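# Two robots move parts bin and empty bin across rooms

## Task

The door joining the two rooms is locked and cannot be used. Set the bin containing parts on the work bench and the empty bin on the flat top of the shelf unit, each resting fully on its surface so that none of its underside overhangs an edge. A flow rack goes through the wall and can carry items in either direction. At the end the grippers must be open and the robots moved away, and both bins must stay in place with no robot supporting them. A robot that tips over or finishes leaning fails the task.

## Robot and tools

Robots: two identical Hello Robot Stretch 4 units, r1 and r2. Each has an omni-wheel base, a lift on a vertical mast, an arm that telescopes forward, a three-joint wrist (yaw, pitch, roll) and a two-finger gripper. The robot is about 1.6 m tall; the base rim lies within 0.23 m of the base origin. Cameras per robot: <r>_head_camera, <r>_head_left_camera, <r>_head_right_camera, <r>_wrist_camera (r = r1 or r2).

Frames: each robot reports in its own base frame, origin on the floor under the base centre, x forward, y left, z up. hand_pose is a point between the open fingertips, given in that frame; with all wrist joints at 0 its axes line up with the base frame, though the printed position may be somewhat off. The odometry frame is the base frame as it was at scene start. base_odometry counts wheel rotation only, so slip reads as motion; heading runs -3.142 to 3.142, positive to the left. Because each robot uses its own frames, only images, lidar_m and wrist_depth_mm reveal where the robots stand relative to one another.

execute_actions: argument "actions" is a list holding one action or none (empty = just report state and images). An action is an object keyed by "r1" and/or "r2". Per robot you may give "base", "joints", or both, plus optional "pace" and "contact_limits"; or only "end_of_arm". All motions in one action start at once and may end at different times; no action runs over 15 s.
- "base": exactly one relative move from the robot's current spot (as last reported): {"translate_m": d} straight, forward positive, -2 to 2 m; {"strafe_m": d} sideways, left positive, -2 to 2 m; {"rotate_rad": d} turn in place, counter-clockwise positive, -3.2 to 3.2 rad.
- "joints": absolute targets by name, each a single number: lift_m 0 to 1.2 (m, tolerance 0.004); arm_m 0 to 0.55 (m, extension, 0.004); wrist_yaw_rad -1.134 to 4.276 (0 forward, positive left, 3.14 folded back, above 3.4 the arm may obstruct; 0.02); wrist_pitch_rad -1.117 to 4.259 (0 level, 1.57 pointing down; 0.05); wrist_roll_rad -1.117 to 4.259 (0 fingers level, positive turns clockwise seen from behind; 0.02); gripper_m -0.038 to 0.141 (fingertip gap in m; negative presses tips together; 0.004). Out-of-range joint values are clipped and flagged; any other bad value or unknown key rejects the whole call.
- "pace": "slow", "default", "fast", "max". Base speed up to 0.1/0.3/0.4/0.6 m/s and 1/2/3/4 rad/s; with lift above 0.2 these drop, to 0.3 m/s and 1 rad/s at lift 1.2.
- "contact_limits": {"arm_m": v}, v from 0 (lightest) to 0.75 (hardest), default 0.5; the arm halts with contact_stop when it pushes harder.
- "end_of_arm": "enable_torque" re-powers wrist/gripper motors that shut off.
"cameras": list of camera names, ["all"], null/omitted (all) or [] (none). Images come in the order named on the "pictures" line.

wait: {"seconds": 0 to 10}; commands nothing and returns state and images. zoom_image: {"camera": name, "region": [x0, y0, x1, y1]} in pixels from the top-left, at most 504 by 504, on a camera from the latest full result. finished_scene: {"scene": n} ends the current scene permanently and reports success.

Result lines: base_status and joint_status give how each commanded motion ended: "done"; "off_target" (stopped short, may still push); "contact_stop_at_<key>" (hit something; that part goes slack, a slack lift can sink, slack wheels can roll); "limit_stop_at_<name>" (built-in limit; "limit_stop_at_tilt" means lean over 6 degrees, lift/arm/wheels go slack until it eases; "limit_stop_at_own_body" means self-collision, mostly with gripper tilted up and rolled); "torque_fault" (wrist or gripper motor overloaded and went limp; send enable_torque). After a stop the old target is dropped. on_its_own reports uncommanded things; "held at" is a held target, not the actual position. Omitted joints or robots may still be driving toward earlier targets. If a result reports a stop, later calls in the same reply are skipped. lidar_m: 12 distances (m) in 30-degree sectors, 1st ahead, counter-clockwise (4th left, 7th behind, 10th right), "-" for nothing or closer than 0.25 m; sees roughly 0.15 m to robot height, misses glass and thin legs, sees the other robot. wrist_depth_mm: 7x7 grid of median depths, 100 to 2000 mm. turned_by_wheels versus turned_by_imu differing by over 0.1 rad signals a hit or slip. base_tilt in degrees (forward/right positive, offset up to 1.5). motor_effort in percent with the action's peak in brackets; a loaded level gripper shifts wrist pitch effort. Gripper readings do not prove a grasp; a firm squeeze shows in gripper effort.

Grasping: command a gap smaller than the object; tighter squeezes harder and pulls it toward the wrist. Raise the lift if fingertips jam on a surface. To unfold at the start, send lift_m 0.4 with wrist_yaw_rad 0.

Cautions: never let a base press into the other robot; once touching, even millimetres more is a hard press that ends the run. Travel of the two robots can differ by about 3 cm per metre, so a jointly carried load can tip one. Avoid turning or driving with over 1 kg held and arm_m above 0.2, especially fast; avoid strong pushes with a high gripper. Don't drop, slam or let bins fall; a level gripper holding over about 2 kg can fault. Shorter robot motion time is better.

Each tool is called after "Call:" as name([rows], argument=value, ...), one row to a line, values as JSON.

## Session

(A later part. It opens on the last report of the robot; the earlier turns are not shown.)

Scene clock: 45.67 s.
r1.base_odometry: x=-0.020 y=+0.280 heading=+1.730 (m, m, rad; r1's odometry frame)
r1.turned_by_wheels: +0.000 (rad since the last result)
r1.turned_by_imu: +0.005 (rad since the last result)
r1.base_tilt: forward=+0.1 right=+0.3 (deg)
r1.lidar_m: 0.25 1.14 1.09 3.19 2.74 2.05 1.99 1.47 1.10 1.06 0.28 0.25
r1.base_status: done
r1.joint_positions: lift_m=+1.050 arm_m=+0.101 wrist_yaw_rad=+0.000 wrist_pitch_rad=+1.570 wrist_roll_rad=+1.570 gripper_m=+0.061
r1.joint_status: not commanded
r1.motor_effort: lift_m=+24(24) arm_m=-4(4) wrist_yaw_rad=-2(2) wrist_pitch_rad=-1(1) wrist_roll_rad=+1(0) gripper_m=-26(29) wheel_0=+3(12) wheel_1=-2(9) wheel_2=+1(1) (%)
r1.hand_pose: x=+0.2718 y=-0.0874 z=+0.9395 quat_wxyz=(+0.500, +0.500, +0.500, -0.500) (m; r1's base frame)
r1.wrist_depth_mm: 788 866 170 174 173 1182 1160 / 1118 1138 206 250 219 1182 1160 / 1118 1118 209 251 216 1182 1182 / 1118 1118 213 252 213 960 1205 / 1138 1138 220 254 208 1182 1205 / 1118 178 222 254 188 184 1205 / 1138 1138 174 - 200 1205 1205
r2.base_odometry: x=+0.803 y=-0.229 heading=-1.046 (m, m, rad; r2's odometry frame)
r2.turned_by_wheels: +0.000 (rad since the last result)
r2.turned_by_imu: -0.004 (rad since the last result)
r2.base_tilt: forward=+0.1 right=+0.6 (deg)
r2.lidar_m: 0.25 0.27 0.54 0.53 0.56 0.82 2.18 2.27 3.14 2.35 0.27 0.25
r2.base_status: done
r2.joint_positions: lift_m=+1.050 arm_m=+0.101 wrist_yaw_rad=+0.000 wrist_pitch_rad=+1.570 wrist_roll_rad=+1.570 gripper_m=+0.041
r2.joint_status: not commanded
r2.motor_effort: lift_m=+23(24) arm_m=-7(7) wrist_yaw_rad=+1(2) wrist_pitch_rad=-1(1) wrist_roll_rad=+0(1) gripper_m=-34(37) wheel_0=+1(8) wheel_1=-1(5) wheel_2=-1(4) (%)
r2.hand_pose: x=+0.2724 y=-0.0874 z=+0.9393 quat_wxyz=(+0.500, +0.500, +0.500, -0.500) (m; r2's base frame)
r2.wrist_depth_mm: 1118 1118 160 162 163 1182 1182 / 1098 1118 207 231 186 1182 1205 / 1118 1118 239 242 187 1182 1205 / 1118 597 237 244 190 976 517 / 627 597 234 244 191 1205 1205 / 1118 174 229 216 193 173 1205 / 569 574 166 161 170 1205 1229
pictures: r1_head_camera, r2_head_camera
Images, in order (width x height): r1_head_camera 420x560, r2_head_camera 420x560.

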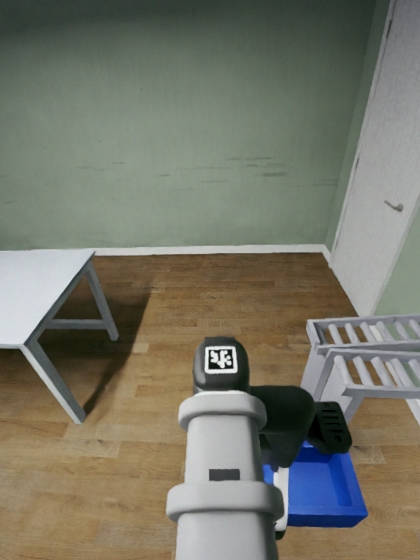

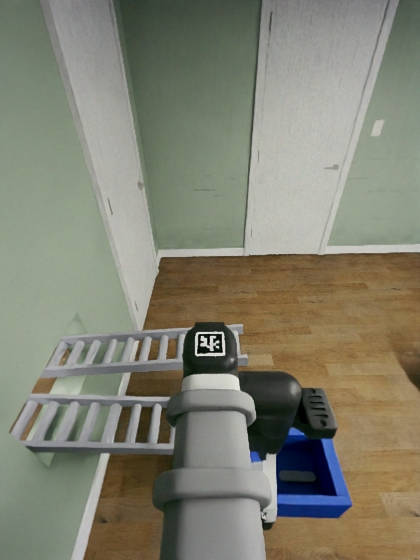

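Call:
execute_actions([
  {"r1":{"base":{"strafe_m":-0.59}},"r2":{"base":{"strafe_m":0.19}}},
], cameras=[])

Call:
execute_actions([
  {"r1":{"base":{"translate_m":0.15},"joints":{"arm_m":0.05}},"r2":{"base":{"translate_m":0.2},"joints":{"arm_m":0.15}}},
], cameras=["r1_head_camera","r2_head_camera","r1_wrist_camera","r2_wrist_camera"])

Scene clock: 49.43 s.
r1.base_odometry: x=+0.562 y=+0.374 heading=+1.730 (m, m, rad; r1's odometry frame)
r1.turned_by_wheels: +0.000 (rad since the last result)
r1.turned_by_imu: +0.002 (rad since the last result)
r1.base_tilt: forward=+0.1 right=+0.4 (deg)
r1.lidar_m: 0.25 1.96 1.59 3.77 2.75 2.11 1.72 0.69 0.49 0.46 0.30 0.25
r1.base_status: done
r1.joint_positions: lift_m=+1.050 arm_m=+0.101 wrist_yaw_rad=+0.000 wrist_pitch_rad=+1.570 wrist_roll_rad=+1.570 gripper_m=+0.061
r1.joint_status: not commanded
r1.motor_effort: lift_m=+24(24) arm_m=-4(4) wrist_yaw_rad=-2(2) wrist_pitch_rad=+0(1) wrist_roll_rad=+0(0) gripper_m=-29(29) wheel_0=+2(13) wheel_1=-1(9) wheel_2=+0(2) (%)
r1.hand_pose: x=+0.2719 y=-0.0874 z=+0.9395 quat_wxyz=(+0.500, +0.500, +0.500, -0.500) (m; r1's base frame)
r1.wrist_depth_mm: 504 904 170 174 172 866 854 / 500 1118 205 251 218 1160 1182 / 508 1118 208 252 216 1182 1205 / 484 1138 214 252 212 960 1205 / 492 1160 219 253 208 1182 1205 / 484 178 223 254 188 185 1229 / 462 1138 174 - 200 1229 1205
r2.base_odometry: x=+0.968 y=-0.133 heading=-1.046 (m, m, rad; r2's odometry frame)
r2.turned_by_wheels: +0.000 (rad since the last result)
r2.turned_by_imu: -0.001 (rad since the last result)
r2.base_tilt: forward=+0.1 right=+0.6 (deg)
r2.lidar_m: 0.25 0.25 0.34 0.33 0.36 0.51 1.41 2.28 3.11 2.35 0.28 0.25
r2.base_status: done
r2.joint_positions: lift_m=+1.050 arm_m=+0.101 wrist_yaw_rad=+0.000 wrist_pitch_rad=+1.570 wrist_roll_rad=+1.570 gripper_m=+0.041
r2.joint_status: not commanded
r2.motor_effort: lift_m=+23(23) arm_m=-7(7) wrist_yaw_rad=+1(2) wrist_pitch_rad=-2(1) wrist_roll_rad=+0(0) gripper_m=-36(34) wheel_0=-1(9) wheel_1=+0(6) wheel_2=-1(1) (%)
r2.hand_pose: x=+0.2724 y=-0.0874 z=+0.9393 quat_wxyz=(+0.500, +0.500, +0.500, -0.500) (m; r2's base frame)
r2.wrist_depth_mm: 1118 1118 160 162 164 1182 1160 / 1098 564 207 232 186 1182 1182 / 603 585 239 242 188 1182 1182 / 1118 1160 237 244 189 960 521 / 1138 585 234 244 191 1205 1205 / 1138 174 230 216 192 174 1229 / 564 559 165 161 170 1060 976
pictures: none
No camera images: the call's "cameras" was empty. Leave "cameras" out to get every camera's image.

Scene clock: 51.60 s.
r1.base_odometry: x=+0.539 y=+0.522 heading=+1.730 (m, m, rad; r1's odometry frame)
r1.turned_by_wheels: +0.000 (rad since the last result)
r1.turned_by_imu: +0.000 (rad since the last result)
r1.base_tilt: forward=+0.1 right=+0.3 (deg)
r1.lidar_m: 0.25 0.43 1.49 2.67 3.01 2.23 1.71 0.68 0.50 0.47 0.25 0.25
r1.base_status: done
r1.joint_positions: lift_m=+1.050 arm_m=+0.051 wrist_yaw_rad=+0.000 wrist_pitch_rad=+1.570 wrist_roll_rad=+1.570 gripper_m=+0.061
r1.joint_status: all done
r1.motor_effort: lift_m=+24(24) arm_m=-4(4) wrist_yaw_rad=-2(2) wrist_pitch_rad=+0(0) wrist_roll_rad=+1(0) gripper_m=-25(27) wheel_0=+5(7) wheel_1=+3(6) wheel_2=-2(12) (%)
r1.hand_pose: x=+0.2219 y=-0.0874 z=+0.9395 quat_wxyz=(+0.500, +0.500, +0.500, -0.500) (m; r1's base frame)
r1.wrist_depth_mm: 496 778 170 174 172 878 842 / 500 512 205 250 219 1182 1182 / 488 1138 209 252 216 1138 1182 / 496 1118 214 252 212 976 1182 / 496 484 219 254 207 1160 1205 / 473 178 222 255 189 184 1205 / 473 535 174 - 201 1205 1205
r2.base_odometry: x=+1.068 y=-0.306 heading=-1.046 (m, m, rad; r2's odometry frame)
r2.turned_by_wheels: +0.000 (rad since the last result)
r2.turned_by_imu: -0.001 (rad since the last result)
r2.base_tilt: forward=+0.1 right=+0.6 (deg)
r2.lidar_m: 0.25 0.25 0.34 0.33 0.36 0.53 1.43 2.50 3.37 1.60 0.32 0.25
r2.base_status: done
r2.joint_positions: lift_m=+1.050 arm_m=+0.149 wrist_yaw_rad=+0.000 wrist_pitch_rad=+1.570 wrist_roll_rad=+1.570 gripper_m=+0.041
r2.joint_status: all done
r2.motor_effort: lift_m=+23(23) arm_m=+7(9) wrist_yaw_rad=-1(1) wrist_pitch_rad=-1(5) wrist_roll_rad=+0(1) gripper_m=-35(35) wheel_0=+0(6) wheel_1=-1(4) wheel_2=-1(12) (%)
r2.hand_pose: x=+0.3200 y=-0.0874 z=+0.9393 quat_wxyz=(+0.501, +0.500, +0.500, -0.499) (m; r2's base frame)
r2.wrist_depth_mm: 1098 1118 160 162 164 1182 1182 / 452 442 207 232 186 1182 1205 / 459 455 239 243 187 1182 1205 / 466 466 237 244 190 960 1205 / 473 477 234 245 191 976 1255 / 477 174 231 215 193 173 1229 / 459 473 165 161 170 1042 976
pictures: r1_head_camera, r1_wrist_camera, r2_head_camera, r2_wrist_camera
camera_calibration (this result's frames):
r1_wrist_camera: T_world_to_cam=[[-0.999812, -0.0080746, 0.0176453, 0.19912], [-0.00744184, 0.999337, 0.0356365, 0.110325], [-0.0179213, 0.0354985, -0.999209, 1.17714], [0, 0, 0, 1]] pos_world=[0.220999, -0.150431, 1.16877]
r2_wrist_camera: T_world_to_cam=[[-0.999295, 0.0313082, 0.0207271, 0.298758], [0.0320617, 0.998798, 0.0370817, 0.0903904], [-0.0195412, 0.0377201, -0.999097, 1.17497], [0, 0, 0, 1]] pos_world=[0.31861, -0.143955, 1.16437]
Images, in order (width x height): r1_head_camera 420x560, r1_wrist_camera 616x392, r2_head_camera 420x560, r2_wrist_camera 616x392.

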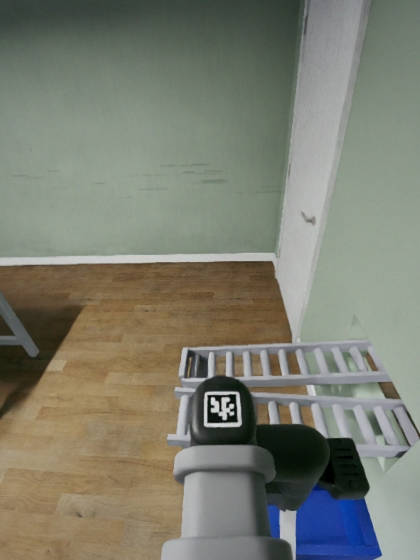

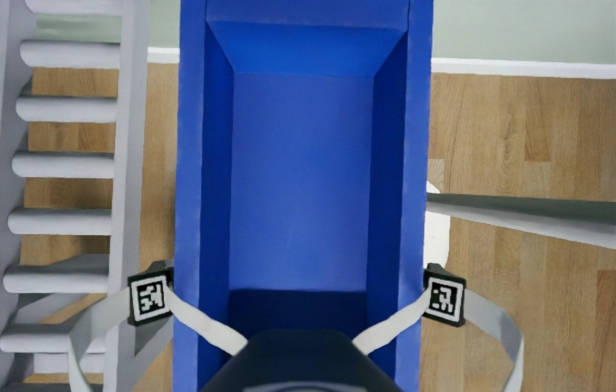

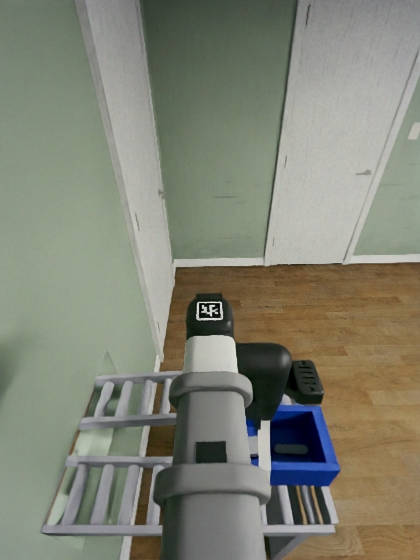

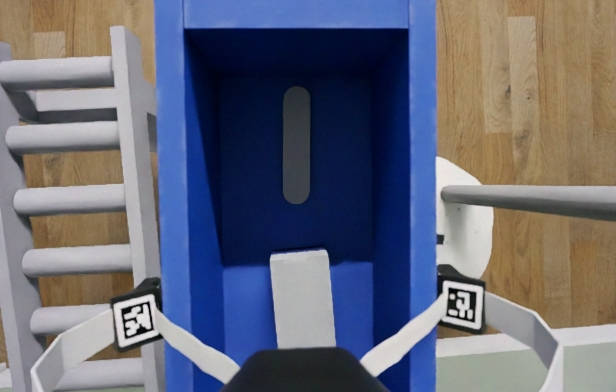

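Call:
execute_actions([
  {"r1":{"joints":{"arm_m":0.36}},"r2":{"joints":{"arm_m":0.432}}},
], cameras=[])

Call:
execute_actions([
  {"r1":{"joints":{"lift_m":0.87},"pace":"slow"},"r2":{"joints":{"lift_m":0.9},"pace":"slow"}},
], cameras=["r1_head_camera","r2_head_camera","r1_wrist_camera","r2_wrist_camera"])

Scene clock: 54.53 s.
r1.base_odometry: x=+0.539 y=+0.522 heading=+1.730 (m, m, rad; r1's odometry frame)
r1.turned_by_wheels: +0.000 (rad since the last result)
r1.turned_by_imu: +0.001 (rad since the last result)
r1.base_tilt: forward=+0.1 right=+0.3 (deg)
r1.lidar_m: 0.40 0.41 1.50 2.69 2.99 2.25 1.77 0.66 0.50 0.48 0.50 0.42
r1.base_status: not commanded
r1.joint_positions: lift_m=+1.050 arm_m=+0.359 wrist_yaw_rad=+0.000 wrist_pitch_rad=+1.570 wrist_roll_rad=+1.570 gripper_m=+0.061
r1.joint_status: all done
r1.motor_effort: lift_m=+24(24) arm_m=+4(4) wrist_yaw_rad=-3(3) wrist_pitch_rad=+1(2) wrist_roll_rad=+1(1) gripper_m=-27(27) wheel_0=+4(4) wheel_1=+3(3) wheel_2=-2(2) (%)
r1.hand_pose: x=+0.5305 y=-0.0874 z=+0.9395 quat_wxyz=(+0.501, +0.500, +0.500, -0.499) (m; r1's base frame)
r1.wrist_depth_mm: 878 521 170 174 172 891 878 / 1098 530 206 250 219 1160 1182 / 1118 1118 209 251 216 1160 1182 / 1138 549 214 252 212 976 991 / 1118 549 219 253 208 976 1229 / 1138 179 223 255 188 184 1205 / 1138 564 174 - 200 1205 1229
r2.base_odometry: x=+1.068 y=-0.306 heading=-1.046 (m, m, rad; r2's odometry frame)
r2.turned_by_wheels: +0.000 (rad since the last result)
r2.turned_by_imu: -0.001 (rad since the last result)
r2.base_tilt: forward=+0.1 right=+0.7 (deg)
r2.lidar_m: 0.25 0.25 0.34 0.31 0.35 0.53 1.42 2.49 3.38 1.59 0.32 0.25
r2.base_status: not commanded
r2.joint_positions: lift_m=+1.050 arm_m=+0.431 wrist_yaw_rad=+0.000 wrist_pitch_rad=+1.570 wrist_roll_rad=+1.570 gripper_m=+0.041
r2.joint_status: all done
r2.motor_effort: lift_m=+23(23) arm_m=+7(6) wrist_yaw_rad=-1(1) wrist_pitch_rad=-1(0) wrist_roll_rad=-1(0) gripper_m=-35(35) wheel_0=+0(0) wheel_1=-1(1) wheel_2=-1(1) (%)
r2.hand_pose: x=+0.6020 y=-0.0874 z=+0.9393 quat_wxyz=(+0.501, +0.500, +0.500, -0.499) (m; r2's base frame)
r2.wrist_depth_mm: 1118 1118 160 162 163 1182 1182 / 1118 1118 206 231 186 609 1205 / 1138 1118 240 242 188 615 1205 / 1118 1138 236 244 190 615 976 / 1118 1138 234 245 191 597 976 / 1118 174 230 216 193 174 1205 / 1025 1042 165 161 170 591 931
pictures: none
No camera images: the call's "cameras" was empty. Leave "cameras" out to get every camera's image.

Scene clock: 56.77 s.
r1.base_odometry: x=+0.539 y=+0.522 heading=+1.730 (m, m, rad; r1's odometry frame)
r1.turned_by_wheels: +0.000 (rad since the last result)
r1.turned_by_imu: +0.001 (rad since the last result)
r1.base_tilt: forward=+0.1 right=+0.3 (deg)
r1.lidar_m: 0.40 0.46 1.52 2.72 2.99 2.23 1.68 0.67 0.49 0.47 0.51 0.43
r1.base_status: not commanded
r1.joint_positions: lift_m=+0.870 arm_m=+0.359 wrist_yaw_rad=+0.000 wrist_pitch_rad=+1.570 wrist_roll_rad=+1.570 gripper_m=+0.061
r1.joint_status: all done
r1.motor_effort: lift_m=+19(19) arm_m=+4(5) wrist_yaw_rad=-3(3) wrist_pitch_rad=+1(0) wrist_roll_rad=+2(1) gripper_m=-30(26) wheel_0=+4(4) wheel_1=+3(3) wheel_2=-2(2) (%)
r1.hand_pose: x=+0.5305 y=-0.0874 z=+0.7599 quat_wxyz=(+0.501, +0.500, +0.500, -0.499) (m; r1's base frame)
r1.wrist_depth_mm: 854 809 169 174 172 891 878 / 946 366 206 249 219 991 991 / 355 368 209 251 216 991 991 / 931 960 213 253 213 788 788 / 946 373 220 254 208 788 778 / 521 178 222 254 189 184 798 / 379 410 174 - 200 1025 1008
r2.base_odometry: x=+1.068 y=-0.306 heading=-1.046 (m, m, rad; r2's odometry frame)
r2.turned_by_wheels: +0.000 (rad since the last result)
r2.turned_by_imu: -0.001 (rad since the last result)
r2.base_tilt: forward=+0.1 right=+0.7 (deg)
r2.lidar_m: 0.25 0.25 0.34 0.34 0.35 0.51 1.42 2.49 3.38 1.58 0.31 0.25
r2.base_status: not commanded
r2.joint_positions: lift_m=+0.900 arm_m=+0.431 wrist_yaw_rad=+0.000 wrist_pitch_rad=+1.570 wrist_roll_rad=+1.570 gripper_m=+0.041
r2.joint_status: all done
r2.motor_effort: lift_m=+14(21) arm_m=+7(7) wrist_yaw_rad=-1(1) wrist_pitch_rad=+0(0) wrist_roll_rad=-1(1) gripper_m=-35(34) wheel_0=+0(0) wheel_1=-1(1) wheel_2=-1(1) (%)
r2.hand_pose: x=+0.6020 y=-0.0874 z=+0.7900 quat_wxyz=(+0.501, +0.500, +0.500, -0.499) (m; r2's base frame)
r2.wrist_depth_mm: 960 960 160 162 163 449 455 / 960 976 207 232 186 473 462 / 960 991 239 242 187 462 466 / 976 991 236 244 190 455 466 / 991 991 233 245 191 445 469 / 991 174 231 215 193 174 452 / 976 1008 165 161 170 445 439
pictures: r1_head_camera, r1_wrist_camera, r2_head_camera, r2_wrist_camera
camera_calibration (this result's frames):
r1_wrist_camera: T_world_to_cam=[[-0.999815, -0.00830497, 0.0173553, 0.511036], [-0.00768243, 0.999335, 0.0356343, 0.119151], [-0.0176397, 0.0354944, -0.999214, 1.00308], [0, 0, 0, 1]] pos_world=[0.529551, -0.150431, 0.989175]
r2_wrist_camera: T_world_to_cam=[[-0.999304, 0.0310696, 0.0206231, 0.583703], [0.0318195, 0.998805, 0.037085, 0.0870288], [-0.0194463, 0.0377155, -0.999099, 1.03128], [0, 0, 0, 1]] pos_world=[0.600583, -0.143956, 1.01509]
Images, in order (width x height): r1_head_camera 420x560, r1_wrist_camera 616x392, r2_head_camera 420x560, r2_wrist_camera 616x392.

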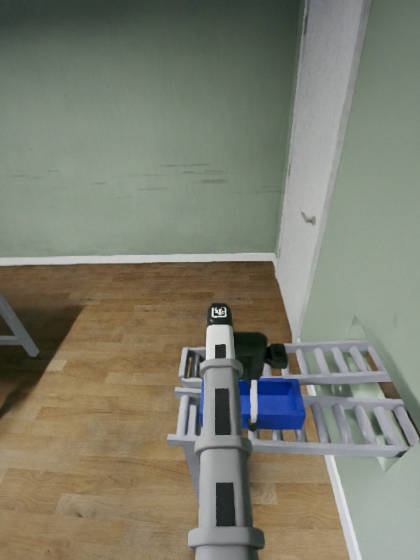

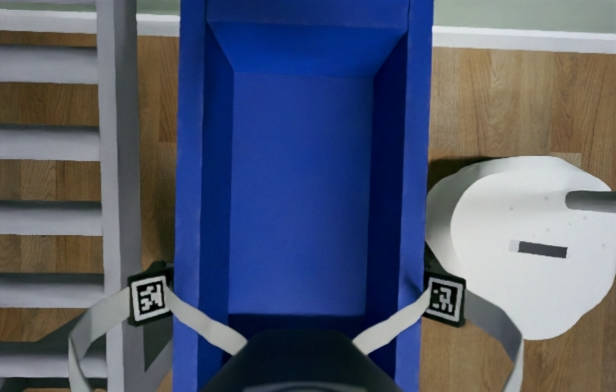

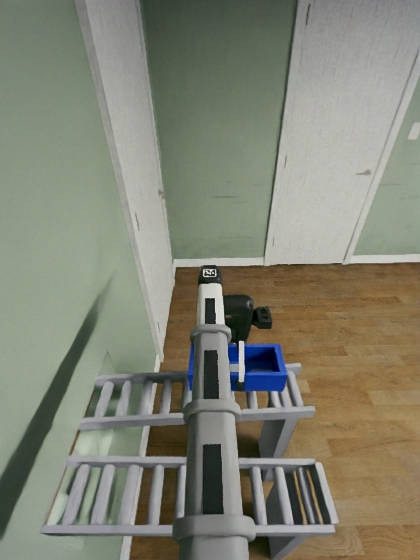

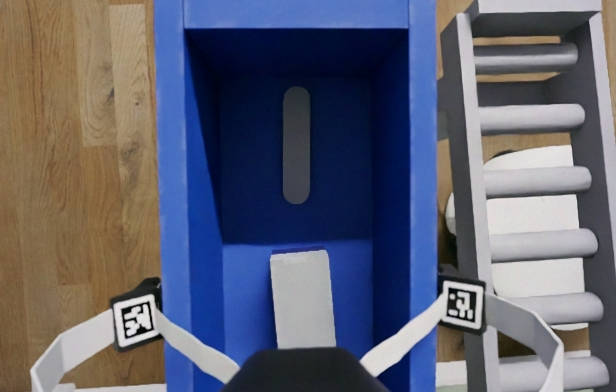

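Call:
execute_actions([
  {"r1":{"joints":{"lift_m":0.845},"pace":"slow"},"r2":{"joints":{"arm_m":0.44,"lift_m":0.875},"pace":"slow"}},
], cameras=["r1_head_camera","r2_head_camera","r1_wrist_camera","r2_wrist_camera"])

Call:
zoom_image(camera="r1_head_camera", region=[160, 320, 420, 480])

Call:
zoom_image(camera="r2_head_camera", region=[80, 300, 340, 500])

Scene clock: 58.43 s.
r1.base_odometry: x=+0.539 y=+0.522 heading=+1.730 (m, m, rad; r1's odometry frame)
r1.turned_by_wheels: +0.000 (rad since the last result)
r1.turned_by_imu: +0.000 (rad since the last result)
r1.base_tilt: forward=+0.1 right=+0.3 (deg)
r1.lidar_m: 0.41 0.43 1.51 2.70 2.98 2.25 1.69 0.68 0.50 0.48 0.49 0.41
r1.base_status: not commanded
r1.joint_positions: lift_m=+0.845 arm_m=+0.359 wrist_yaw_rad=+0.000 wrist_pitch_rad=+1.570 wrist_roll_rad=+1.570 gripper_m=+0.061
r1.joint_status: all done
r1.motor_effort: lift_m=+19(19) arm_m=+4(4) wrist_yaw_rad=-3(3) wrist_pitch_rad=+1(2) wrist_roll_rad=-1(0) gripper_m=-25(26) wheel_0=+5(5) wheel_1=+3(3) wheel_2=-2(2) (%)
r1.hand_pose: x=+0.5305 y=-0.0874 z=+0.7349 quat_wxyz=(+0.501, +0.500, +0.500, -0.499) (m; r1's base frame)
r1.wrist_depth_mm: 842 820 169 174 172 878 891 / 904 917 205 251 219 960 960 / 332 931 210 251 216 976 976 / 917 931 214 252 212 768 768 / 931 345 220 254 207 768 768 / 349 178 222 255 188 184 778 / 353 377 174 - 201 1008 991
r2.base_odometry: x=+1.068 y=-0.306 heading=-1.046 (m, m, rad; r2's odometry frame)
r2.turned_by_wheels: +0.000 (rad since the last result)
r2.turned_by_imu: +0.000 (rad since the last result)
r2.base_tilt: forward=+0.1 right=+0.7 (deg)
r2.lidar_m: 0.25 0.25 0.33 0.33 0.36 0.50 1.43 2.48 3.39 1.59 0.31 0.25
r2.base_status: not commanded
r2.joint_positions: lift_m=+0.875 arm_m=+0.439 wrist_yaw_rad=+0.000 wrist_pitch_rad=+1.570 wrist_roll_rad=+1.570 gripper_m=+0.041
r2.joint_status: all done
r2.motor_effort: lift_m=+14(14) arm_m=+7(7) wrist_yaw_rad=+0(3) wrist_pitch_rad=-1(1) wrist_roll_rad=-1(1) gripper_m=-35(35) wheel_0=+0(0) wheel_1=-1(1) wheel_2=-1(1) (%)
r2.hand_pose: x=+0.6099 y=-0.0874 z=+0.7650 quat_wxyz=(+0.501, +0.500, +0.500, -0.499) (m; r2's base frame)
r2.wrist_depth_mm: 946 946 160 162 163 421 436 / 946 960 207 231 186 430 469 / 946 946 239 242 188 433 809 / 946 960 236 244 190 427 615 / 960 976 234 245 191 418 430 / 946 174 230 215 193 173 424 / 946 976 166 161 170 424 715
pictures: r1_head_camera, r1_wrist_camera, r2_head_camera, r2_wrist_camera
camera_calibration (this result's frames):
r1_wrist_camera: T_world_to_cam=[[-0.999815, -0.00830462, 0.0173552, 0.511471], [-0.00768208, 0.999335, 0.0356343, 0.120041], [-0.0176396, 0.0354944, -0.999214, 0.978103], [0, 0, 0, 1]] pos_world=[0.529552, -0.150431, 0.96418]
r2_wrist_camera: T_world_to_cam=[[-0.999304, 0.0310696, 0.0206281, 0.592181], [0.0318196, 0.998805, 0.0370849, 0.0877022], [-0.0194513, 0.0377155, -0.999099, 1.00647], [0, 0, 0, 1]] pos_world=[0.608555, -0.143956, 0.990095]
Images, in order (width x height): r1_head_camera 420x560, r1_wrist_camera 616x392, r2_head_camera 420x560, r2_wrist_camera 616x392.

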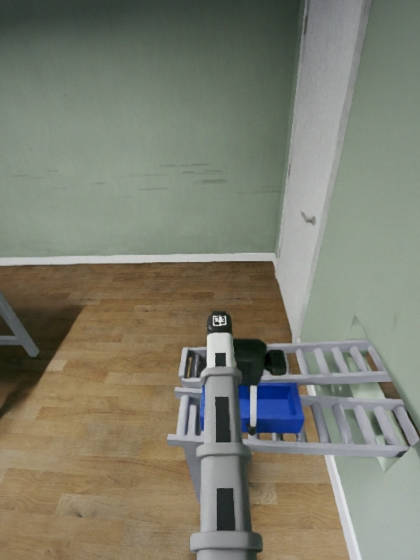

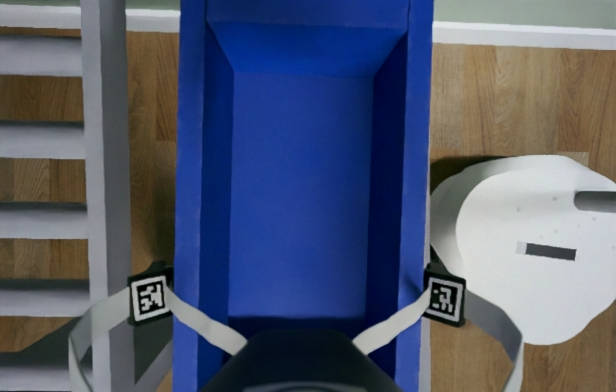

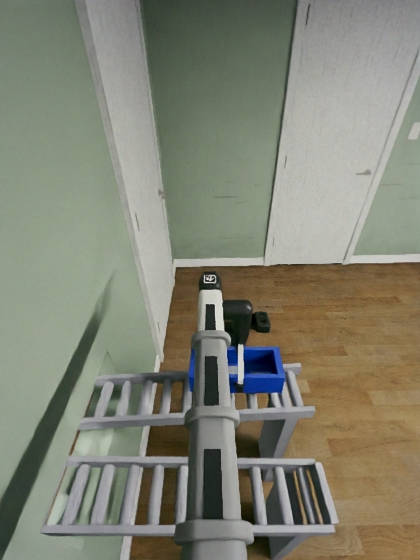

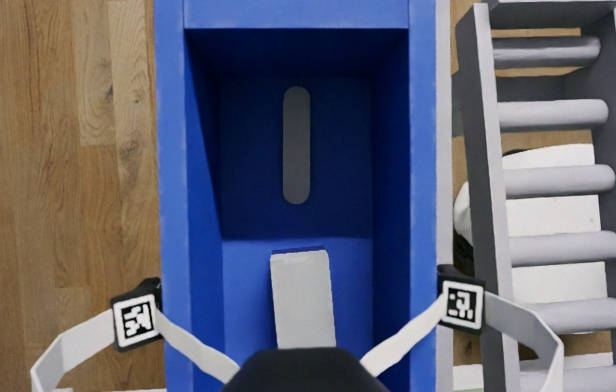

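Region (160, 320, 420, 480) of r1_head_camera's 420x560 image, scaled by 1.938, with more detail than that image has; it fills the top 310 rows of this view, and the rest is white.

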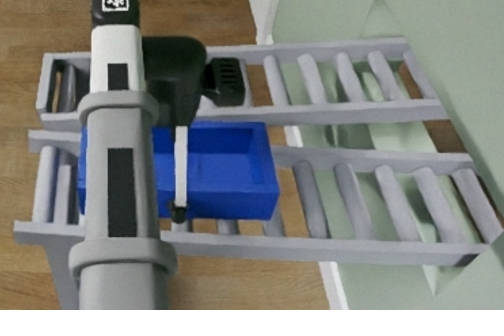

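Region (80, 300, 340, 500) of r2_head_camera's 420x560 image, scaled by 1.938, with more detail than that image has; it fills the top 388 rows of this view, and the rest is white.

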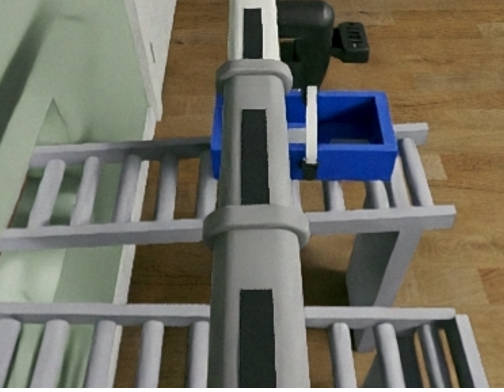

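Call:
execute_actions([
  {"r1":{"joints":{"arm_m":0.368,"lift_m":0.825},"pace":"slow"},"r2":{"joints":{"arm_m":0.437,"lift_m":0.85},"pace":"slow"}},
], cameras=["r1_head_camera","r2_head_camera","r1_wrist_camera","r2_wrist_camera"])

Call:
zoom_image(camera="r1_head_camera", region=[160, 320, 420, 480])

Call:
zoom_image(camera="r2_head_camera", region=[80, 300, 340, 500])

Scene clock: 60.00 s.
r1.base_odometry: x=+0.539 y=+0.522 heading=+1.730 (m, m, rad; r1's odometry frame)
r1.turned_by_wheels: +0.000 (rad since the last result)
r1.turned_by_imu: +0.000 (rad since the last result)
r1.base_tilt: forward=+0.0 right=+0.3 (deg)
r1.lidar_m: 0.41 0.44 1.51 2.70 2.97 2.25 1.72 0.70 0.52 0.46 0.50 0.44
r1.base_status: not commanded
r1.joint_positions: lift_m=+0.826 arm_m=+0.367 wrist_yaw_rad=-0.002 wrist_pitch_rad=+1.579 wrist_roll_rad=+1.569 gripper_m=+0.060
r1.joint_status: all done
r1.on_its_own: wrist_pitch_rad is at rest, and its effort (-26) is outside its rest range (-23 to +23)
r1.motor_effort: lift_m=+10(19) arm_m=+7(6) wrist_yaw_rad=+3(3) wrist_pitch_rad=-26(25) wrist_roll_rad=+6(4) gripper_m=-21(24) wheel_0=+4(4) wheel_1=+3(3) wheel_2=-2(2) (%)
r1.hand_pose: x=+0.5350 y=-0.0874 z=+0.7156 quat_wxyz=(+0.498, +0.498, +0.502, -0.502) (m; r1's base frame)
r1.wrist_depth_mm: 310 820 183 185 185 866 854 / 904 917 214 248 213 946 960 / 319 917 247 259 217 946 976 / 904 904 212 257 214 750 759 / 904 334 214 254 212 750 750 / 329 181 215 252 187 185 759 / 347 407 171 - 175 960 991
r2.base_odometry: x=+1.068 y=-0.306 heading=-1.046 (m, m, rad; r2's odometry frame)
r2.turned_by_wheels: +0.000 (rad since the last result)
r2.turned_by_imu: +0.000 (rad since the last result)
r2.base_tilt: forward=+0.1 right=+0.7 (deg)
r2.lidar_m: 0.25 0.25 0.33 0.32 0.36 0.49 1.46 2.51 3.36 1.60 0.33 0.25
r2.base_status: not commanded
r2.joint_positions: lift_m=+0.850 arm_m=+0.438 wrist_yaw_rad=+0.000 wrist_pitch_rad=+1.570 wrist_roll_rad=+1.570 gripper_m=+0.041
r2.joint_status: all done
r2.motor_effort: lift_m=+13(14) arm_m=-7(7) wrist_yaw_rad=+2(2) wrist_pitch_rad=-1(1) wrist_roll_rad=-1(2) gripper_m=-33(34) wheel_0=+0(0) wheel_1=-1(1) wheel_2=-1(0) (%)
r2.hand_pose: x=+0.6095 y=-0.0874 z=+0.7401 quat_wxyz=(+0.500, +0.500, +0.500, -0.500) (m; r2's base frame)
r2.wrist_depth_mm: 917 931 157 159 160 394 413 / 917 931 208 236 185 397 477 / 931 931 236 238 186 384 778 / 946 946 240 242 189 389 407 / 931 946 236 244 190 373 404 / 931 174 232 216 191 174 778 / 931 960 166 161 171 382 946
pictures: r1_head_camera, r1_wrist_camera, r2_head_camera, r2_wrist_camera
camera_calibration (this result's frames):
r1_wrist_camera: T_world_to_cam=[[-0.999614, -0.0076373, 0.0266985, 0.509637], [-0.0066813, 0.99934, 0.0357147, 0.120165], [-0.0269536, 0.0355226, -0.999005, 0.963767], [0, 0, 0, 1]] pos_world=[0.53622, -0.150429, 0.944911]
r2_wrist_camera: T_world_to_cam=[[-0.999292, 0.031415, 0.0207262, 0.592208], [0.0321684, 0.998794, 0.0370819, 0.0884269], [-0.0195363, 0.0377223, -0.999097, 0.981668], [0, 0, 0, 1]] pos_world=[0.608122, -0.143955, 0.965229]
Images, in order (width x height): r1_head_camera 420x560, r1_wrist_camera 616x392, r2_head_camera 420x560, r2_wrist_camera 616x392.

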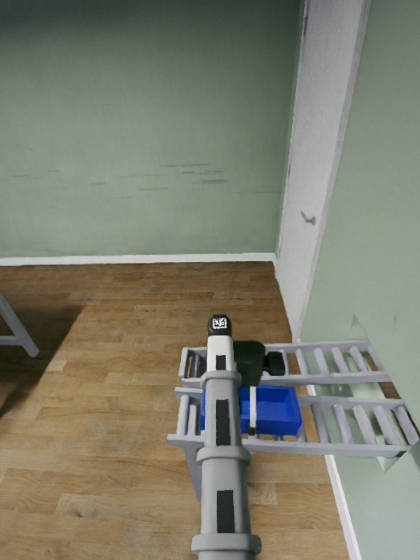

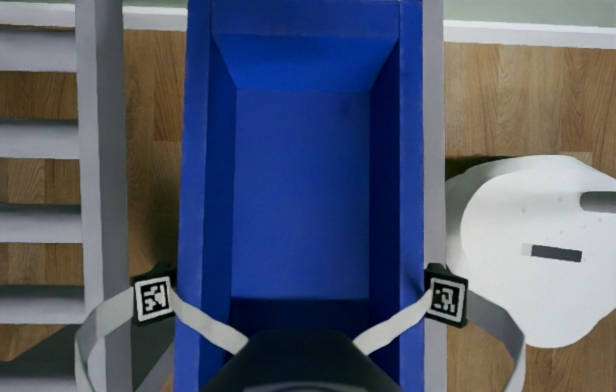

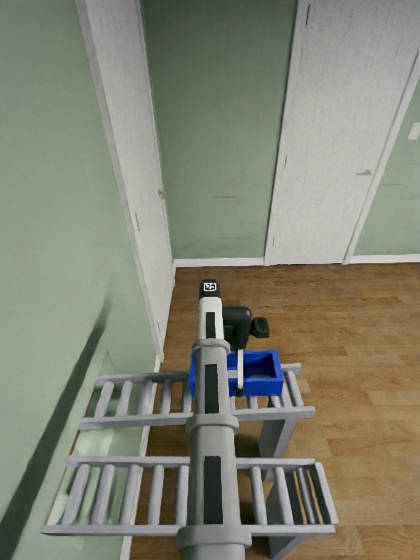

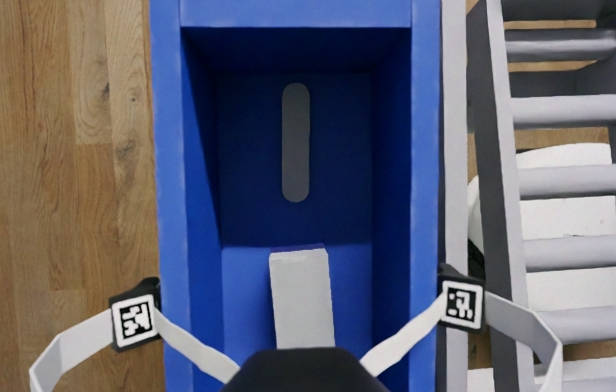

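Region (160, 320, 420, 480) of r1_head_camera's 420x560 image, scaled by 1.938, with more detail than that image has; it fills the top 310 rows of this view, and the rest is white.

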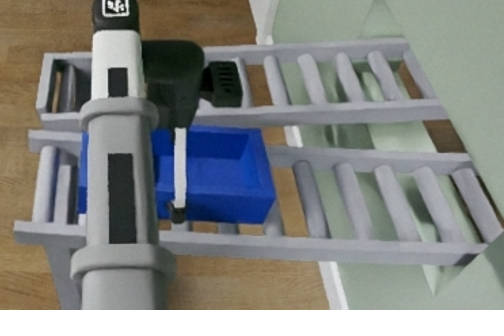

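Region (80, 300, 340, 500) of r2_head_camera's 420x560 image, scaled by 1.938, with more detail than that image has; it fills the top 388 rows of this view, and the rest is white.

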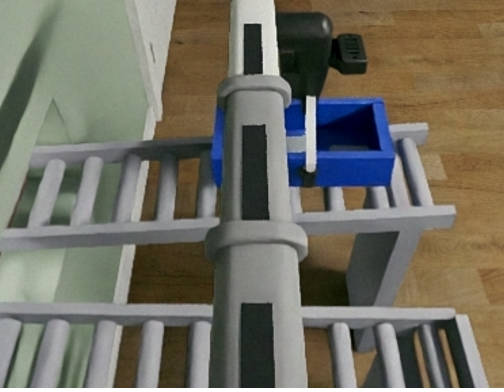

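Call:
execute_actions([
  {"r1":{"joints":{"gripper_m":0.14,"lift_m":0.84},"pace":"slow"},"r2":{"joints":{"arm_m":0.433,"lift_m":0.835},"pace":"slow"}},
], cameras=["r1_head_camera","r2_head_camera","r2_wrist_camera"])

Scene clock: 65.17 s.
r1.base_odometry: x=+0.539 y=+0.522 heading=+1.730 (m, m, rad; r1's odometry frame)
r1.turned_by_wheels: +0.000 (rad since the last result)
r1.turned_by_imu: +0.001 (rad since the last result)
r1.base_tilt: forward=+0.1 right=+0.3 (deg)
r1.lidar_m: 0.39 0.45 1.51 2.68 3.00 2.24 1.69 0.72 0.49 0.47 0.52 0.44
r1.base_status: not commanded
r1.joint_positions: lift_m=+0.840 arm_m=+0.367 wrist_yaw_rad=-0.001 wrist_pitch_rad=+1.573 wrist_roll_rad=+1.570 gripper_m=+0.140
r1.joint_status: all done
r1.motor_effort: lift_m=+17(20) arm_m=+5(7) wrist_yaw_rad=+0(5) wrist_pitch_rad=-7(25) wrist_roll_rad=+1(6) gripper_m=-1(22) wheel_0=+4(4) wheel_1=+3(3) wheel_2=-2(2) (%)
r1.hand_pose: x=+0.5374 y=-0.0874 z=+0.7300 quat_wxyz=(+0.500, +0.499, +0.501, -0.500) (m; r1's base frame)
r1.wrist_depth_mm: 820 345 197 199 202 866 891 / 904 347 237 254 234 960 960 / 332 353 273 274 267 976 976 / 904 355 268 272 263 750 768 / 917 329 241 270 258 768 768 / 347 320 189 266 197 768 768 / 351 366 202 - 195 991 1008
r2.base_odometry: x=+1.068 y=-0.306 heading=-1.046 (m, m, rad; r2's odometry frame)
r2.turned_by_wheels: +0.000 (rad since the last result)
r2.turned_by_imu: -0.001 (rad since the last result)
r2.base_tilt: forward=+0.0 right=+0.7 (deg)
r2.lidar_m: 0.25 0.25 0.33 0.33 0.35 0.51 1.40 2.46 3.38 1.60 0.30 0.25
r2.base_status: not commanded
r2.joint_positions: lift_m=+0.840 arm_m=+0.434 wrist_yaw_rad=-0.001 wrist_pitch_rad=+1.570 wrist_roll_rad=+1.570 gripper_m=+0.041
r2.joint_status: lift_m contact_stop (moved -0.010 of -0.015); the others done
r2.on_its_own: lift_m is slack since a contact_stop (your +0.835 is given up)
r2.motor_effort: lift_m=+17(18) arm_m=+0(8) wrist_yaw_rad=+5(7) wrist_pitch_rad=-3(11) wrist_roll_rad=+0(1) gripper_m=-28(33) wheel_0=+2(2) wheel_1=+0(1) wheel_2=-1(1) (%)
r2.hand_pose: x=+0.6049 y=-0.0874 z=+0.7302 quat_wxyz=(+0.500, +0.500, +0.500, -0.500) (m; r2's base frame)
r2.wrist_depth_mm: 917 917 154 156 157 389 407 / 917 931 218 232 180 375 469 / 917 917 232 236 183 377 778 / 917 931 236 240 185 384 399 / 931 931 239 241 187 366 397 / 946 172 241 214 190 174 768 / 946 960 163 161 171 377 389
pictures: r1_head_camera, r2_head_camera, r2_wrist_camera
camera_calibration (this result's frames):
r2_wrist_camera: T_world_to_cam=[[-0.999255, 0.0322296, 0.0212105, 0.587507], [0.0330006, 0.998768, 0.037066, 0.0884482], [-0.0199898, 0.0377384, -0.999088, 0.971956], [0, 0, 0, 1]] pos_world=[0.60358, -0.143954, 0.95533]
Images, in order (width x height): r1_head_camera 420x560, r2_head_camera 420x560, r2_wrist_camera 616x392.

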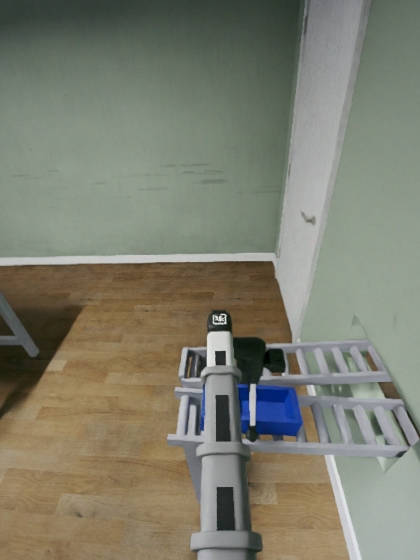

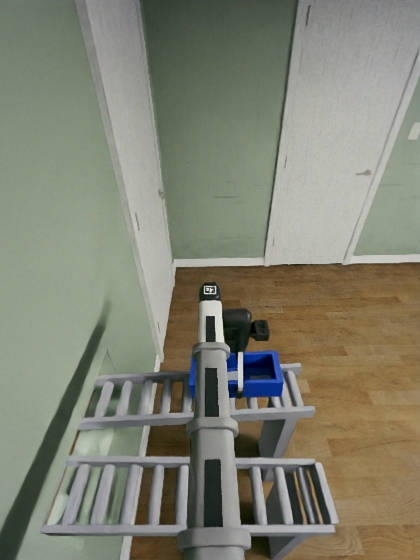

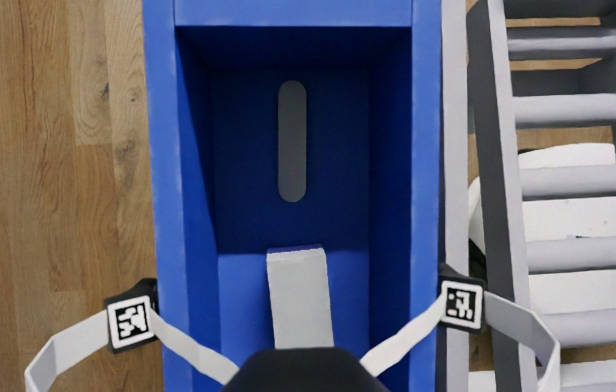

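Call:
execute_actions([
  {"r1":{"joints":{"lift_m":0.9},"pace":"slow"},"r2":{"joints":{"gripper_m":0.14,"lift_m":0.85},"pace":"slow"}},
], cameras=["r1_head_camera","r2_head_camera","r2_wrist_camera","r1_wrist_camera"])

Scene clock: 69.97 s.
r1.base_odometry: x=+0.539 y=+0.522 heading=+1.730 (m, m, rad; r1's odometry frame)
r1.turned_by_wheels: +0.000 (rad since the last result)
r1.turned_by_imu: +0.001 (rad since the last result)
r1.base_tilt: forward=+0.1 right=+0.3 (deg)
r1.lidar_m: 0.39 0.44 1.51 2.68 3.00 2.24 1.71 0.68 0.49 0.45 0.49 0.43
r1.base_status: not commanded
r1.joint_positions: lift_m=+0.900 arm_m=+0.367 wrist_yaw_rad=+0.000 wrist_pitch_rad=+1.570 wrist_roll_rad=+1.570 gripper_m=+0.140
r1.joint_status: all done
r1.motor_effort: lift_m=+23(26) arm_m=+4(5) wrist_yaw_rad=-2(1) wrist_pitch_rad=+0(7) wrist_roll_rad=+2(1) gripper_m=-2(0) wheel_0=+4(4) wheel_1=+3(3) wheel_2=-2(2) (%)
r1.hand_pose: x=+0.5382 y=-0.0874 z=+0.7895 quat_wxyz=(+0.500, +0.500, +0.500, -0.500) (m; r1's base frame)
r1.wrist_depth_mm: 917 809 866 917 788 904 878 / 382 384 976 355 353 1025 1025 / 394 399 1008 347 349 1025 1060 / 976 418 1008 1025 976 820 820 / 418 399 960 946 342 820 809 / 424 399 320 336 324 820 831 / 421 413 1008 - 1025 1025 1060
r2.base_odometry: x=+1.068 y=-0.306 heading=-1.046 (m, m, rad; r2's odometry frame)
r2.turned_by_wheels: +0.000 (rad since the last result)
r2.turned_by_imu: -0.001 (rad since the last result)
r2.base_tilt: forward=+0.1 right=+0.6 (deg)
r2.lidar_m: 0.25 0.25 0.32 0.34 0.36 0.52 1.45 2.48 3.40 1.61 0.31 0.25
r2.base_status: not commanded
r2.joint_positions: lift_m=+0.850 arm_m=+0.434 wrist_yaw_rad=+0.000 wrist_pitch_rad=+1.570 wrist_roll_rad=+1.570 gripper_m=+0.140
r2.joint_status: all done
r2.motor_effort: lift_m=+15(24) arm_m=+0(0) wrist_yaw_rad=+1(11) wrist_pitch_rad=-1(28) wrist_roll_rad=-1(1) gripper_m=+0(34) wheel_0=+1(2) wheel_1=+0(1) wheel_2=-2(3) (%)
r2.hand_pose: x=+0.6050 y=-0.0874 z=+0.7399 quat_wxyz=(+0.500, +0.500, +0.500, -0.500) (m; r2's base frame)
r2.wrist_depth_mm: 917 931 161 168 179 392 415 / 917 931 205 244 211 397 480 / 931 946 244 249 216 379 778 / 931 960 247 254 220 384 410 / 946 946 250 256 222 375 407 / 946 193 250 250 198 271 778 / 946 946 174 119 215 368 342
pictures: r1_head_camera, r1_wrist_camera, r2_head_camera, r2_wrist_camera
camera_calibration (this result's frames):
r1_wrist_camera: T_world_to_cam=[[-0.999803, -0.00818384, 0.0181094, 0.51763], [-0.00753448, 0.999336, 0.0356398, 0.118069], [-0.0183891, 0.0354963, -0.999201, 1.03324], [0, 0, 0, 1]] pos_world=[0.537418, -0.150431, 1.01883]
r2_wrist_camera: T_world_to_cam=[[-0.999277, 0.0316927, 0.0210158, 0.587551], [0.0324568, 0.998785, 0.0370725, 0.0884089], [-0.0198153, 0.0377278, -0.999092, 0.981567], [0, 0, 0, 1]] pos_world=[0.603707, -0.143955, 0.96505]
Images, in order (width x height): r1_head_camera 420x560, r1_wrist_camera 616x392, r2_head_camera 420x560, r2_wrist_camera 616x392.

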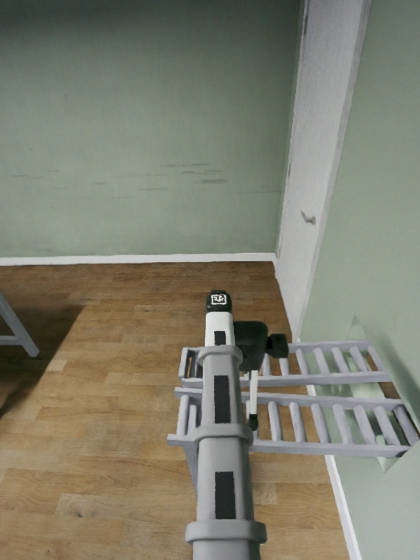

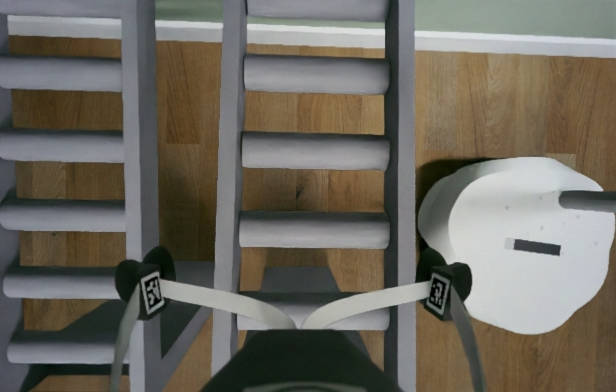

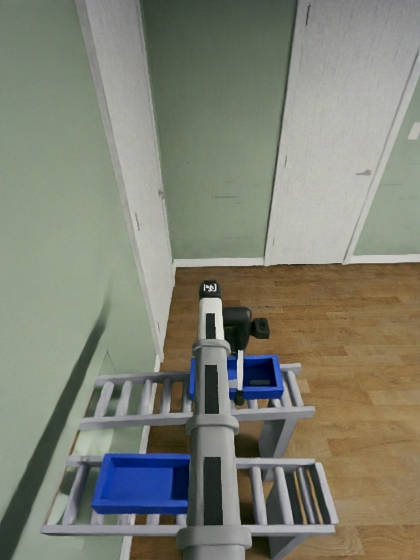

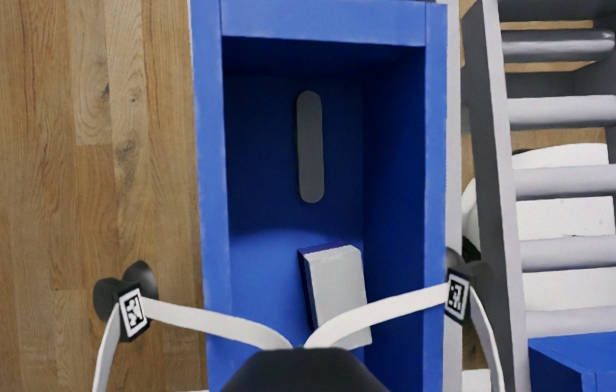

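Call:
execute_actions([
  {"r2":{"joints":{"lift_m":0.95},"pace":"slow"},"r1":{"joints":{"lift_m":1.0}}},
], cameras=["r2_head_camera","r2_wrist_camera"])

Scene clock: 71.93 s.
r1.base_odometry: x=+0.539 y=+0.522 heading=+1.730 (m, m, rad; r1's odometry frame)
r1.turned_by_wheels: +0.000 (rad since the last result)
r1.turned_by_imu: +0.000 (rad since the last result)
r1.base_tilt: forward=+0.1 right=+0.4 (deg)
r1.lidar_m: 0.38 0.43 1.51 2.68 2.97 2.24 1.72 0.68 0.50 0.48 0.50 0.43
r1.base_status: not commanded
r1.joint_positions: lift_m=+1.000 arm_m=+0.367 wrist_yaw_rad=+0.000 wrist_pitch_rad=+1.570 wrist_roll_rad=+1.570 gripper_m=+0.140
r1.joint_status: all done
r1.motor_effort: lift_m=+23(18) arm_m=+5(5) wrist_yaw_rad=-1(1) wrist_pitch_rad=-1(1) wrist_roll_rad=+2(2) gripper_m=-3(3) wheel_0=+4(4) wheel_1=+3(3) wheel_2=-2(2) (%)
r1.hand_pose: x=+0.5382 y=-0.0874 z=+0.8895 quat_wxyz=(+0.500, +0.500, +0.500, -0.500) (m; r1's base frame)
r1.wrist_depth_mm: 473 480 809 462 809 891 878 / 480 488 1078 455 1118 1098 1138 / 492 492 1118 1118 1098 1138 1138 / 1078 1078 1098 1118 991 931 904 / 512 504 960 1078 917 917 931 / 549 488 413 433 421 917 1160 / 535 517 1118 - 1118 1118 1160
r2.base_odometry: x=+1.068 y=-0.306 heading=-1.046 (m, m, rad; r2's odometry frame)
r2.turned_by_wheels: +0.000 (rad since the last result)
r2.turned_by_imu: -0.001 (rad since the last result)
r2.base_tilt: forward=+0.1 right=+0.6 (deg)
r2.lidar_m: 0.25 0.25 0.34 0.35 0.34 0.53 1.44 2.50 3.38 1.59 0.31 0.25
r2.base_status: not commanded
r2.joint_positions: lift_m=+0.950 arm_m=+0.434 wrist_yaw_rad=+0.000 wrist_pitch_rad=+1.570 wrist_roll_rad=+1.570 gripper_m=+0.140
r2.joint_status: all done
r2.motor_effort: lift_m=+23(22) arm_m=+0(0) wrist_yaw_rad=+1(1) wrist_pitch_rad=-2(1) wrist_roll_rad=-1(1) gripper_m=-1(2) wheel_0=+1(1) wheel_1=+0(0) wheel_2=-1(2) (%)
r2.hand_pose: x=+0.6050 y=-0.0874 z=+0.8393 quat_wxyz=(+0.500, +0.500, +0.500, -0.500) (m; r2's base frame)
r2.wrist_depth_mm: 1008 1008 368 362 366 473 452 / 1025 1025 342 274 351 480 466 / 1025 1042 1042 347 353 477 462 / 1025 1042 1042 353 359 473 462 / 1025 1042 1042 353 362 415 442 / 1025 198 332 357 310 466 492 / 1042 1042 1042 120 387 492 492
pictures: r2_head_camera, r2_wrist_camera
camera_calibration (this result's frames):
r2_wrist_camera: T_world_to_cam=[[-0.999282, 0.0314334, 0.0211706, 0.585291], [0.0322034, 0.998794, 0.0370676, 0.0848838], [-0.0199799, 0.0377227, -0.999088, 1.08095], [0, 0, 0, 1]] pos_world=[0.603734, -0.143955, 1.06442]
Images, in order (width x height): r2_head_camera 420x560, r2_wrist_camera 616x392.

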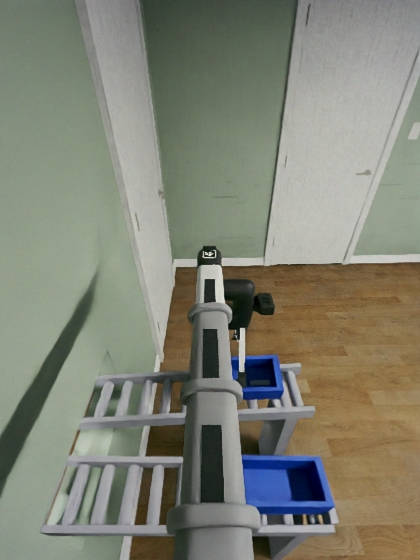

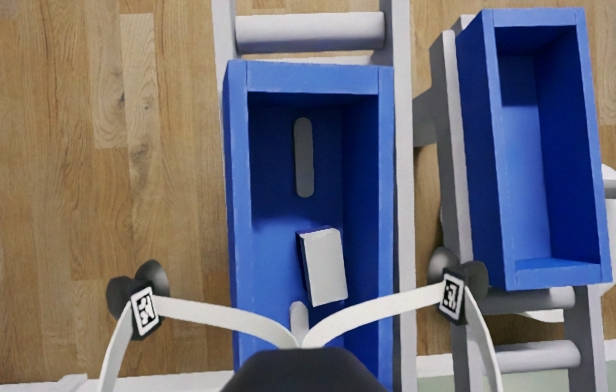

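Call:
execute_actions([
  {"r2":{"joints":{"arm_m":0.427,"lift_m":0.88},"pace":"slow"},"r1":{"joints":{"arm_m":0.367,"lift_m":1.0}}},
], cameras=["r2_wrist_camera"])

Scene clock: 74.07 s.
r1.base_odometry: x=+0.539 y=+0.522 heading=+1.730 (m, m, rad; r1's odometry frame)
r1.turned_by_wheels: +0.000 (rad since the last result)
r1.turned_by_imu: +0.001 (rad since the last result)
r1.base_tilt: forward=+0.1 right=+0.4 (deg)
r1.lidar_m: 0.39 0.43 1.51 2.67 2.97 2.21 1.72 0.68 0.50 0.48 0.50 0.43
r1.base_status: not commanded
r1.joint_positions: lift_m=+1.000 arm_m=+0.367 wrist_yaw_rad=+0.000 wrist_pitch_rad=+1.570 wrist_roll_rad=+1.570 gripper_m=+0.140
r1.joint_status: all done
r1.motor_effort: lift_m=+23(19) arm_m=-2(4) wrist_yaw_rad=-2(2) wrist_pitch_rad=-1(1) wrist_roll_rad=+2(1) gripper_m=+1(3) wheel_0=+4(5) wheel_1=+3(3) wheel_2=-2(2) (%)
r1.hand_pose: x=+0.5382 y=-0.0874 z=+0.8895 quat_wxyz=(+0.500, +0.500, +0.500, -0.500) (m; r1's base frame)
r1.wrist_depth_mm: 480 484 809 466 798 878 878 / 480 484 1078 455 1098 1098 1138 / 488 500 1098 1098 1118 1118 1138 / 1078 1078 1118 1098 976 917 931 / 517 500 976 1060 917 917 946 / 554 492 407 430 424 931 1160 / 530 517 1098 - 1138 1138 1160
r2.base_odometry: x=+1.068 y=-0.306 heading=-1.046 (m, m, rad; r2's odometry frame)
r2.turned_by_wheels: +0.000 (rad since the last result)
r2.turned_by_imu: -0.001 (rad since the last result)
r2.base_tilt: forward=+0.0 right=+0.7 (deg)
r2.lidar_m: 0.25 0.25 0.33 0.33 0.35 0.50 1.46 2.47 3.40 1.61 0.32 0.25
r2.base_status: not commanded
r2.joint_positions: lift_m=+0.880 arm_m=+0.428 wrist_yaw_rad=+0.000 wrist_pitch_rad=+1.570 wrist_roll_rad=+1.570 gripper_m=+0.140
r2.joint_status: all done
r2.motor_effort: lift_m=+12(22) arm_m=-7(9) wrist_yaw_rad=-1(1) wrist_pitch_rad=-2(2) wrist_roll_rad=-1(1) gripper_m=+0(0) wheel_0=+1(1) wheel_1=+0(0) wheel_2=-1(2) (%)
r2.hand_pose: x=+0.5994 y=-0.0874 z=+0.7701 quat_wxyz=(+0.500, +0.500, +0.500, -0.500) (m; r2's base frame)
r2.wrist_depth_mm: 946 960 190 201 279 407 407 / 946 960 256 259 229 410 427 / 960 946 272 278 250 410 421 / 960 960 276 286 255 407 418 / 960 976 279 283 256 384 399 / 976 198 279 265 228 384 343 / 960 991 640 120 255 931 1008
pictures: r2_wrist_camera
camera_calibration (this result's frames):
r2_wrist_camera: T_world_to_cam=[[-0.999282, 0.0314333, 0.0211703, 0.581151], [0.0322032, 0.998794, 0.0370676, 0.087628], [-0.0199796, 0.0377227, -0.999088, 1.01174], [0, 0, 0, 1]] pos_world=[0.598126, -0.143955, 0.995265]
Images, in order (width x height): r2_wrist_camera 616x392.

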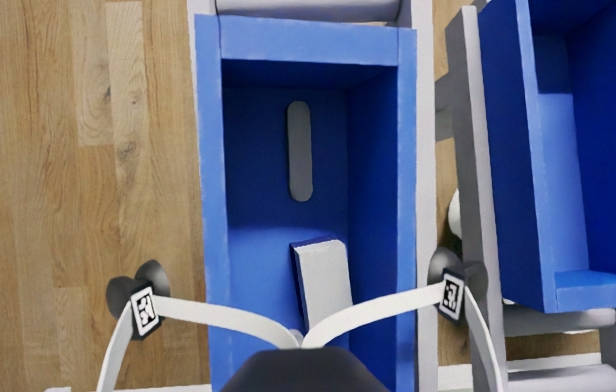

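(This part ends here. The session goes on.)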